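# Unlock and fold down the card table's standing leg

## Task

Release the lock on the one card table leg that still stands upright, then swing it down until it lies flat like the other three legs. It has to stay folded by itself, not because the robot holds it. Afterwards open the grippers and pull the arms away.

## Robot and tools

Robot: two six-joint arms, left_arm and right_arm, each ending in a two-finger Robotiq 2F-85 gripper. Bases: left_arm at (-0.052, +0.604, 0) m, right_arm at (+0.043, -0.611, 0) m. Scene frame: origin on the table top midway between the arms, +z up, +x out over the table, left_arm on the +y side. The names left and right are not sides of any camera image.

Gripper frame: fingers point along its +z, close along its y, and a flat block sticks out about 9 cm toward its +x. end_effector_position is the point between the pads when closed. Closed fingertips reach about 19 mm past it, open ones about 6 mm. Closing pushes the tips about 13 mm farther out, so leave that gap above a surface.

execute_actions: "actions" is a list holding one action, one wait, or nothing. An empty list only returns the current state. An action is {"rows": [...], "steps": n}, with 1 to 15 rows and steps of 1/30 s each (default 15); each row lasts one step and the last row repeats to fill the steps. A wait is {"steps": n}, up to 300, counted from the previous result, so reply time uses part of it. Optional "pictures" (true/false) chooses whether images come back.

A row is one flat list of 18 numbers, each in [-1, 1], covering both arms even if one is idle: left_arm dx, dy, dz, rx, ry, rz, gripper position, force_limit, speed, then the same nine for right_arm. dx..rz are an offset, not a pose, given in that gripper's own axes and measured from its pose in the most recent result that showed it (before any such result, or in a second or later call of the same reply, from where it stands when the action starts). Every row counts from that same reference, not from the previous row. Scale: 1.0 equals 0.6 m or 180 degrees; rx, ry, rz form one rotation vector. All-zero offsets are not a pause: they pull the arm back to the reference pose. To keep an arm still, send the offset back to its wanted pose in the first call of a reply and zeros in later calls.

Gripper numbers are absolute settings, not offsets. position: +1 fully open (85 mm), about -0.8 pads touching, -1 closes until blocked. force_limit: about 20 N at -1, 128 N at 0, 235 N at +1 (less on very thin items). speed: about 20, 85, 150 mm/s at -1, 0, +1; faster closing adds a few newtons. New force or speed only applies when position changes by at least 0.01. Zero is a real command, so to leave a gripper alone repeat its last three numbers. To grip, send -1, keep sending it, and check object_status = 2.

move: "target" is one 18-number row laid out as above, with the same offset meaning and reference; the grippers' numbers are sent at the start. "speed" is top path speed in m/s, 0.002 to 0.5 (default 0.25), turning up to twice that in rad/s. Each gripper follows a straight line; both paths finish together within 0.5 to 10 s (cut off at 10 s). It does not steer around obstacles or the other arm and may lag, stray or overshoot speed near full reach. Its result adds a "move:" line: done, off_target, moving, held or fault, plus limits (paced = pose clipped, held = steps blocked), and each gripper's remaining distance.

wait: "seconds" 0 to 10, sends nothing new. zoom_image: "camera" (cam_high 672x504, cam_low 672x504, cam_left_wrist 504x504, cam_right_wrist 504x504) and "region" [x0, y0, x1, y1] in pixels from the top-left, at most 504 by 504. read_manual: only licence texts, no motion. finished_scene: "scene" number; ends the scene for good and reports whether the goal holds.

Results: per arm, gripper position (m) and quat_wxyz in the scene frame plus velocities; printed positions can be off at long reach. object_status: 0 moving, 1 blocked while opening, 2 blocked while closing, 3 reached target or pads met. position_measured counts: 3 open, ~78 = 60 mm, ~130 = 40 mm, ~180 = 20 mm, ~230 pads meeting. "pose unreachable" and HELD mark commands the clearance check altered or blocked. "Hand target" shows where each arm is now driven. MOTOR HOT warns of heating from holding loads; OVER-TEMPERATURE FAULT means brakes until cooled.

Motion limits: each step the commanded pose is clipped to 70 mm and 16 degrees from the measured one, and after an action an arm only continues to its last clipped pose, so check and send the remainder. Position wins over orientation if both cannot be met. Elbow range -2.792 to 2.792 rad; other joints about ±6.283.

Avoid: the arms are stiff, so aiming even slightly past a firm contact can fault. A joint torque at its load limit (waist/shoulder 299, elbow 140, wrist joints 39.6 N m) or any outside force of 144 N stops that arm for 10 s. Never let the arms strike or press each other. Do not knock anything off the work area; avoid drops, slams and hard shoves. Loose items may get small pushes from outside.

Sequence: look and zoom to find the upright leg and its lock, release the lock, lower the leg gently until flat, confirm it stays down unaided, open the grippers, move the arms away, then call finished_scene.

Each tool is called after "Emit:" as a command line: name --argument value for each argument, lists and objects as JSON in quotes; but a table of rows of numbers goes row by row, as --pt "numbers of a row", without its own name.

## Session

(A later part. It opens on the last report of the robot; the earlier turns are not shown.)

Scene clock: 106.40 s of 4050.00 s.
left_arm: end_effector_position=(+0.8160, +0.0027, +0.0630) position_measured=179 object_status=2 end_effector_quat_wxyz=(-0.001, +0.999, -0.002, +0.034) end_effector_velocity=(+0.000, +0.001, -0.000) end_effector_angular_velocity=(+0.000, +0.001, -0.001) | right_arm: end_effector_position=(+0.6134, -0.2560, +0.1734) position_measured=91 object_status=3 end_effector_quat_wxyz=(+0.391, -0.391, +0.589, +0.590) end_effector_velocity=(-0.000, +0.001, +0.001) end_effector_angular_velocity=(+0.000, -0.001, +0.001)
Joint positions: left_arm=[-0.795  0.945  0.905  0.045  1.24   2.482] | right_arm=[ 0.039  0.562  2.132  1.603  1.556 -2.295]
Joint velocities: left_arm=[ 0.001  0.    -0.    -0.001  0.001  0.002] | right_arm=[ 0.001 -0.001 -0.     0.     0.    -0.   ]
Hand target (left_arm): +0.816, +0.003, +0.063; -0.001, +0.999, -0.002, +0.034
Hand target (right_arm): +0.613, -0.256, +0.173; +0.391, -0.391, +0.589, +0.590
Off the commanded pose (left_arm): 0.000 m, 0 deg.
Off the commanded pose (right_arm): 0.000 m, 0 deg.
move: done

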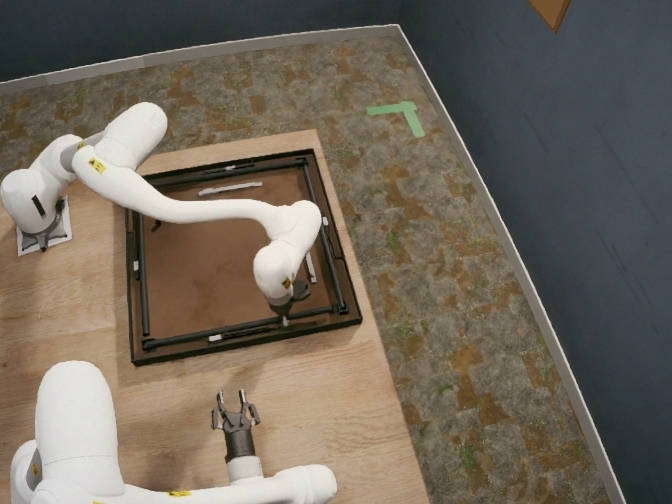

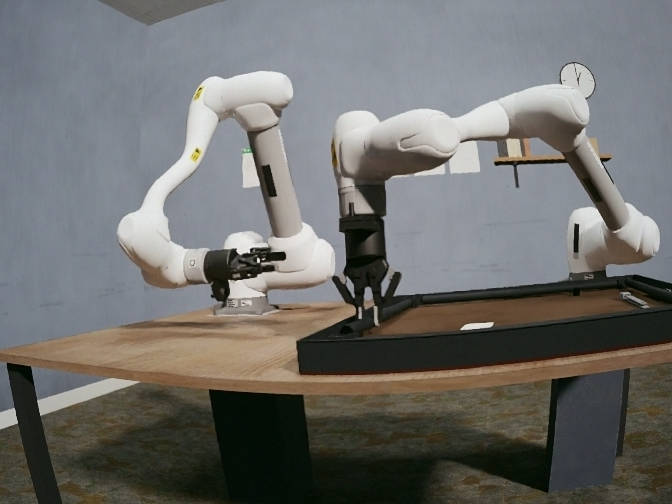

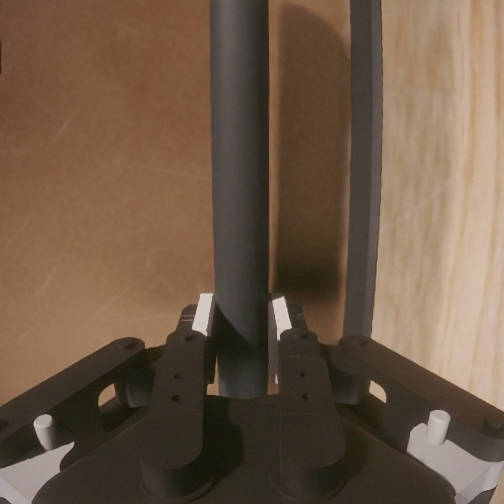

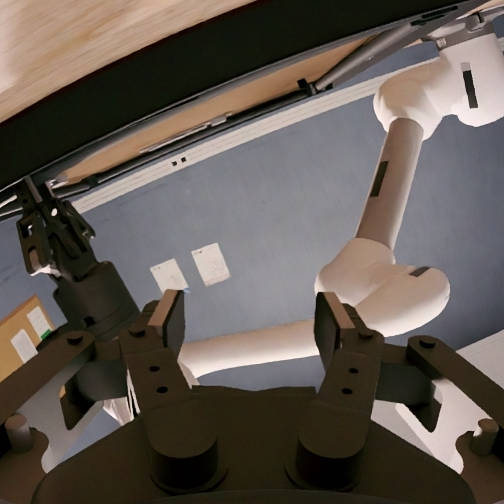

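Emit:
move --target '[-0.002,0,0.021,0,-0.009,0,-1,-0.6,-0.3, 0,0,0,0,0,0,0.3,-0.4,0]' --speed 0.02

Emit:
move --target '[0,0,0,0,0,0,-0.2,-0.6,-0.5, 0,0,0,0,0,0,0.3,-0.4,0]'

Emit:
move --target '[-0.1,0,-0.35,0,0,0,-0.2,-0.6,-0.5, 0,0,0,0,0,0,0.3,-0.4,0]'

Emit:
zoom_image --camera "cam_low" --region '[290, 270, 490, 380]'

Scene clock: 115.17 s of 4050.00 s.
left_arm: end_effector_position=(+0.8158, +0.0027, +0.0509) position_measured=179 object_status=2 end_effector_quat_wxyz=(-0.001, +1.000, -0.002, +0.020) end_effector_velocity=(-0.001, -0.001, -0.002) end_effector_angular_velocity=(+0.001, +0.002, -0.001) | right_arm: end_effector_position=(+0.6134, -0.2560, +0.1734) position_measured=91 object_status=3 end_effector_quat_wxyz=(+0.391, -0.391, +0.589, +0.590) end_effector_velocity=(+0.001, -0.000, -0.000) end_effector_angular_velocity=(-0.000, -0.001, -0.001)
Joint positions: left_arm=[-0.79   0.965  0.888  0.027  1.259  2.492] | right_arm=[ 0.039  0.562  2.132  1.603  1.556 -2.295]
Joint velocities: left_arm=[-0.001  0.002 -0.001 -0.     0.     0.001] | right_arm=[-0.001  0.001 -0.002 -0.    -0.     0.   ]
Hand target (left_arm): +0.816, +0.003, +0.050; -0.001, +1.000, -0.002, +0.019
Hand target (right_arm): +0.613, -0.256, +0.173; +0.391, -0.391, +0.589, +0.590
Off the commanded pose (left_arm): 0.001 m, 0 deg.
Off the commanded pose (right_arm): 0.000 m, 0 deg.
After step 90, 4.83 s passed at rest.
move: done

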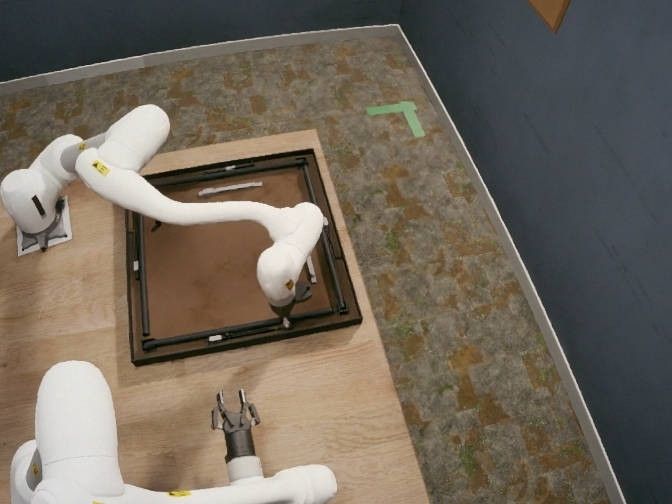

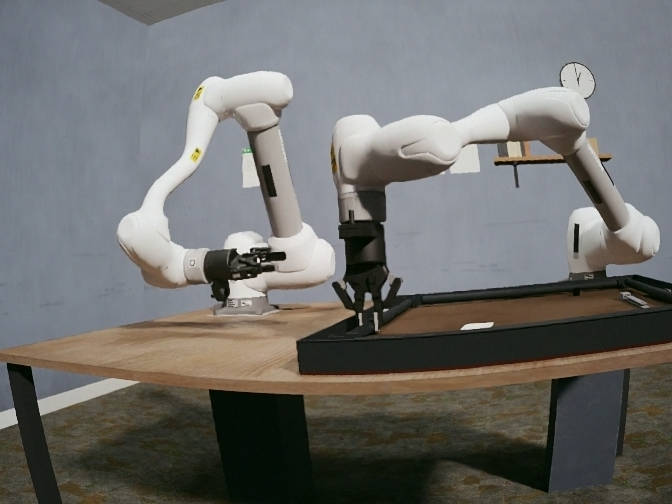

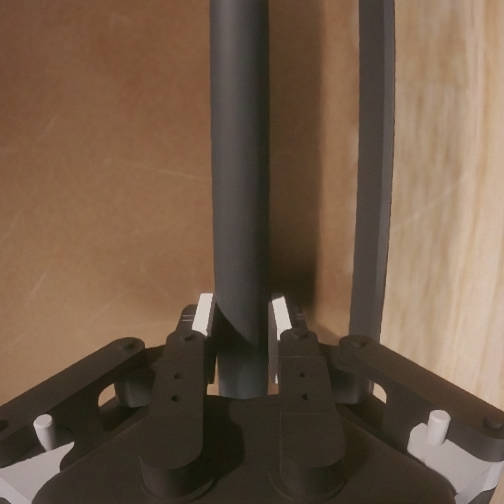

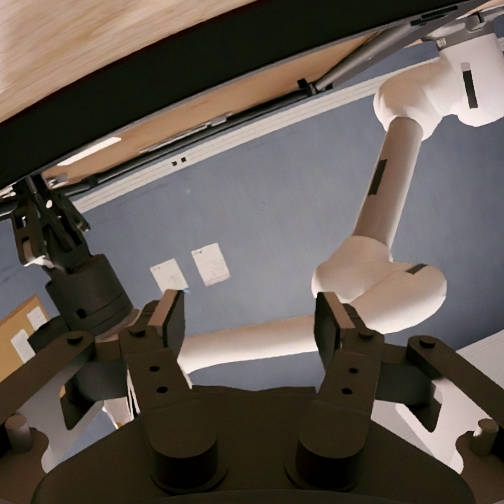

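Scene clock: 115.70 s of 4050.00 s.
left_arm: end_effector_position=(+0.8158, +0.0027, +0.0509) position_measured=154 object_status=0 end_effector_quat_wxyz=(-0.001, +1.000, -0.002, +0.020) end_effector_velocity=(-0.000, +0.001, +0.000) end_effector_angular_velocity=(+0.001, +0.001, -0.000) | right_arm: end_effector_position=(+0.6134, -0.2560, +0.1734) position_measured=91 object_status=3 end_effector_quat_wxyz=(+0.391, -0.391, +0.589, +0.590) end_effector_velocity=(-0.000, -0.000, +0.000) end_effector_angular_velocity=(+0.000, -0.001, +0.001)
Joint positions: left_arm=[-0.79   0.965  0.888  0.027  1.259  2.492] | right_arm=[ 0.039  0.562  2.132  1.603  1.556 -2.295]
Joint velocities: left_arm=[ 0.    -0.     0.     0.001  0.001  0.   ] | right_arm=[-0.001 -0.    -0.    -0.001  0.001 -0.   ]
Hand target (left_arm): +0.816, +0.003, +0.051; -0.001, +1.000, -0.002, +0.020
Hand target (right_arm): +0.613, -0.256, +0.173; +0.391, -0.391, +0.589, +0.590
Off the commanded pose (left_arm): 0.000 m, 0 deg.
Off the commanded pose (right_arm): 0.000 m, 0 deg.
move: done

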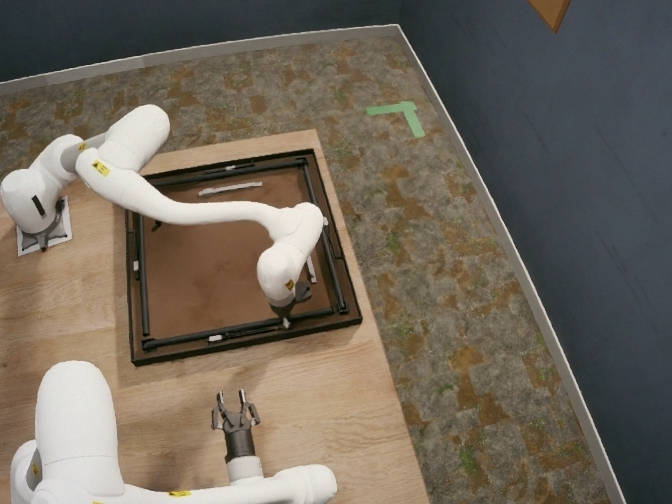

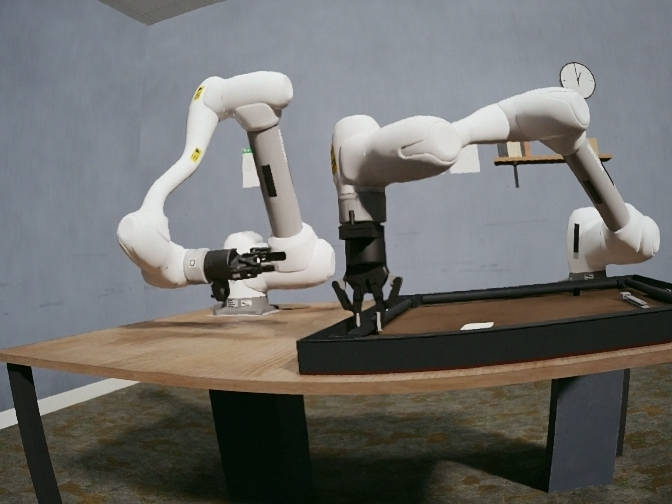

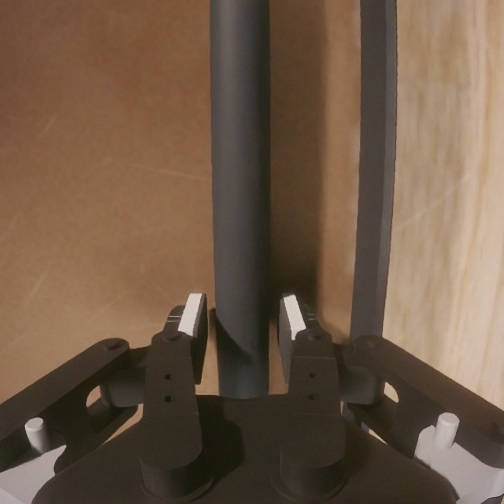

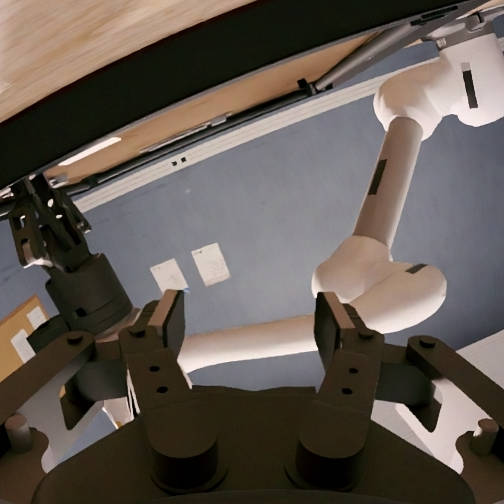

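Scene clock: 116.93 s of 4050.00 s.
left_arm: end_effector_position=(+0.7476, +0.0027, +0.2581) position_measured=154 object_status=3 end_effector_quat_wxyz=(-0.001, +1.000, -0.002, +0.020) end_effector_velocity=(+0.001, +0.000, +0.000) end_effector_angular_velocity=(+0.001, -0.000, -0.001) | right_arm: end_effector_position=(+0.6134, -0.2560, +0.1734) position_measured=91 object_status=3 end_effector_quat_wxyz=(+0.391, -0.391, +0.589, +0.590) end_effector_velocity=(+0.000, +0.000, +0.001) end_effector_angular_velocity=(+0.000, -0.001, +0.000)
Joint positions: left_arm=[-0.832  0.775  0.864  0.027  1.473  2.456] | right_arm=[ 0.039  0.562  2.132  1.603  1.556 -2.295]
Joint velocities: left_arm=[ 0.     0.    -0.001  0.001  0.001  0.001] | right_arm=[ 0.    -0.    -0.001  0.     0.     0.   ]
Hand target (left_arm): +0.748, +0.003, +0.258; -0.001, +1.000, -0.002, +0.020
Hand target (right_arm): +0.613, -0.256, +0.173; +0.391, -0.391, +0.589, +0.590
Off the commanded pose (left_arm): 0.000 m, 0 deg.
Off the commanded pose (right_arm): 0.000 m, 0 deg.
move: done

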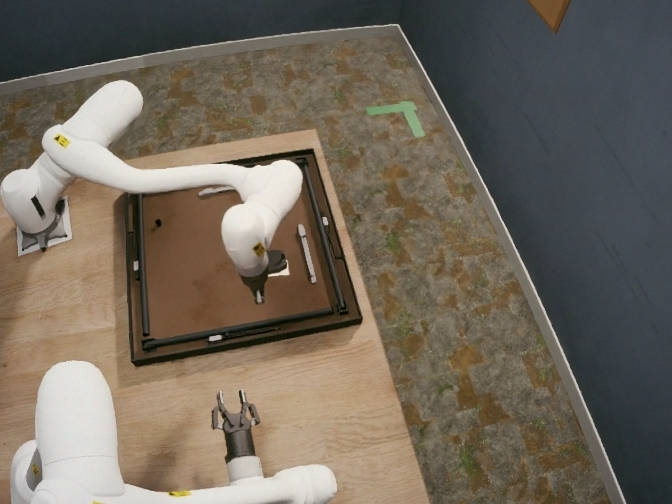

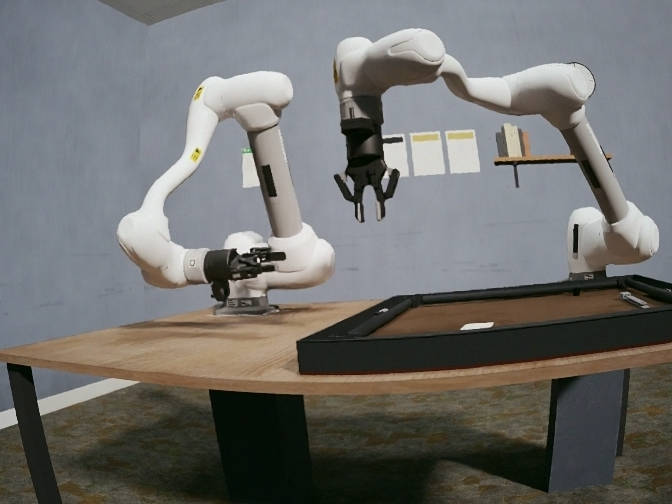

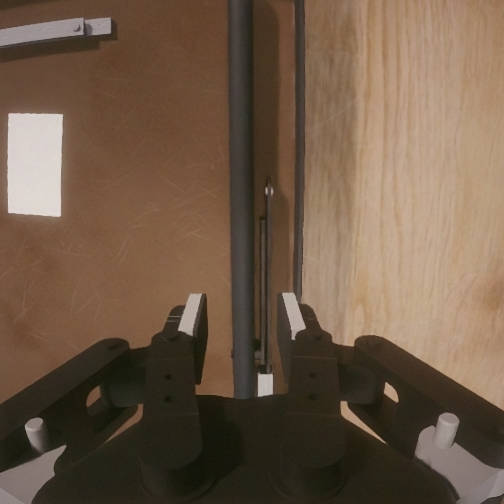

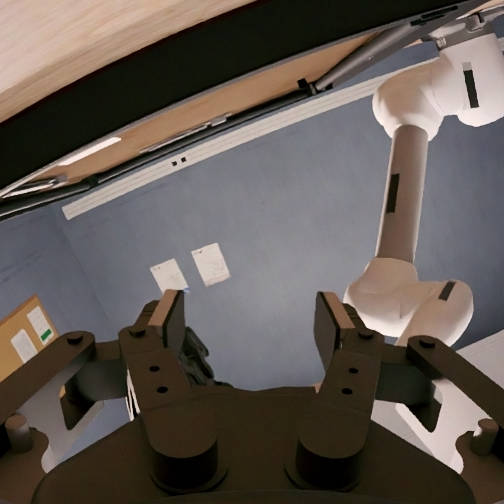

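Region (290, 270, 490, 380) of cam_low's 672x504 image, scaled by 2.520, with more detail than that image has; it fills the top 277 rows of this view, and the rest is white.

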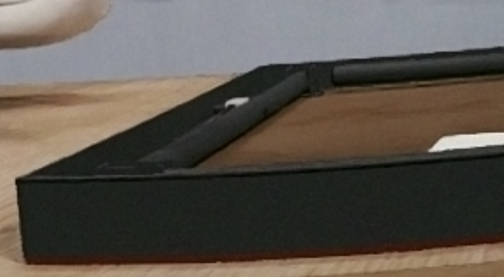

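Emit:
finished_scene --scene 2

The scene is finished: the task was done.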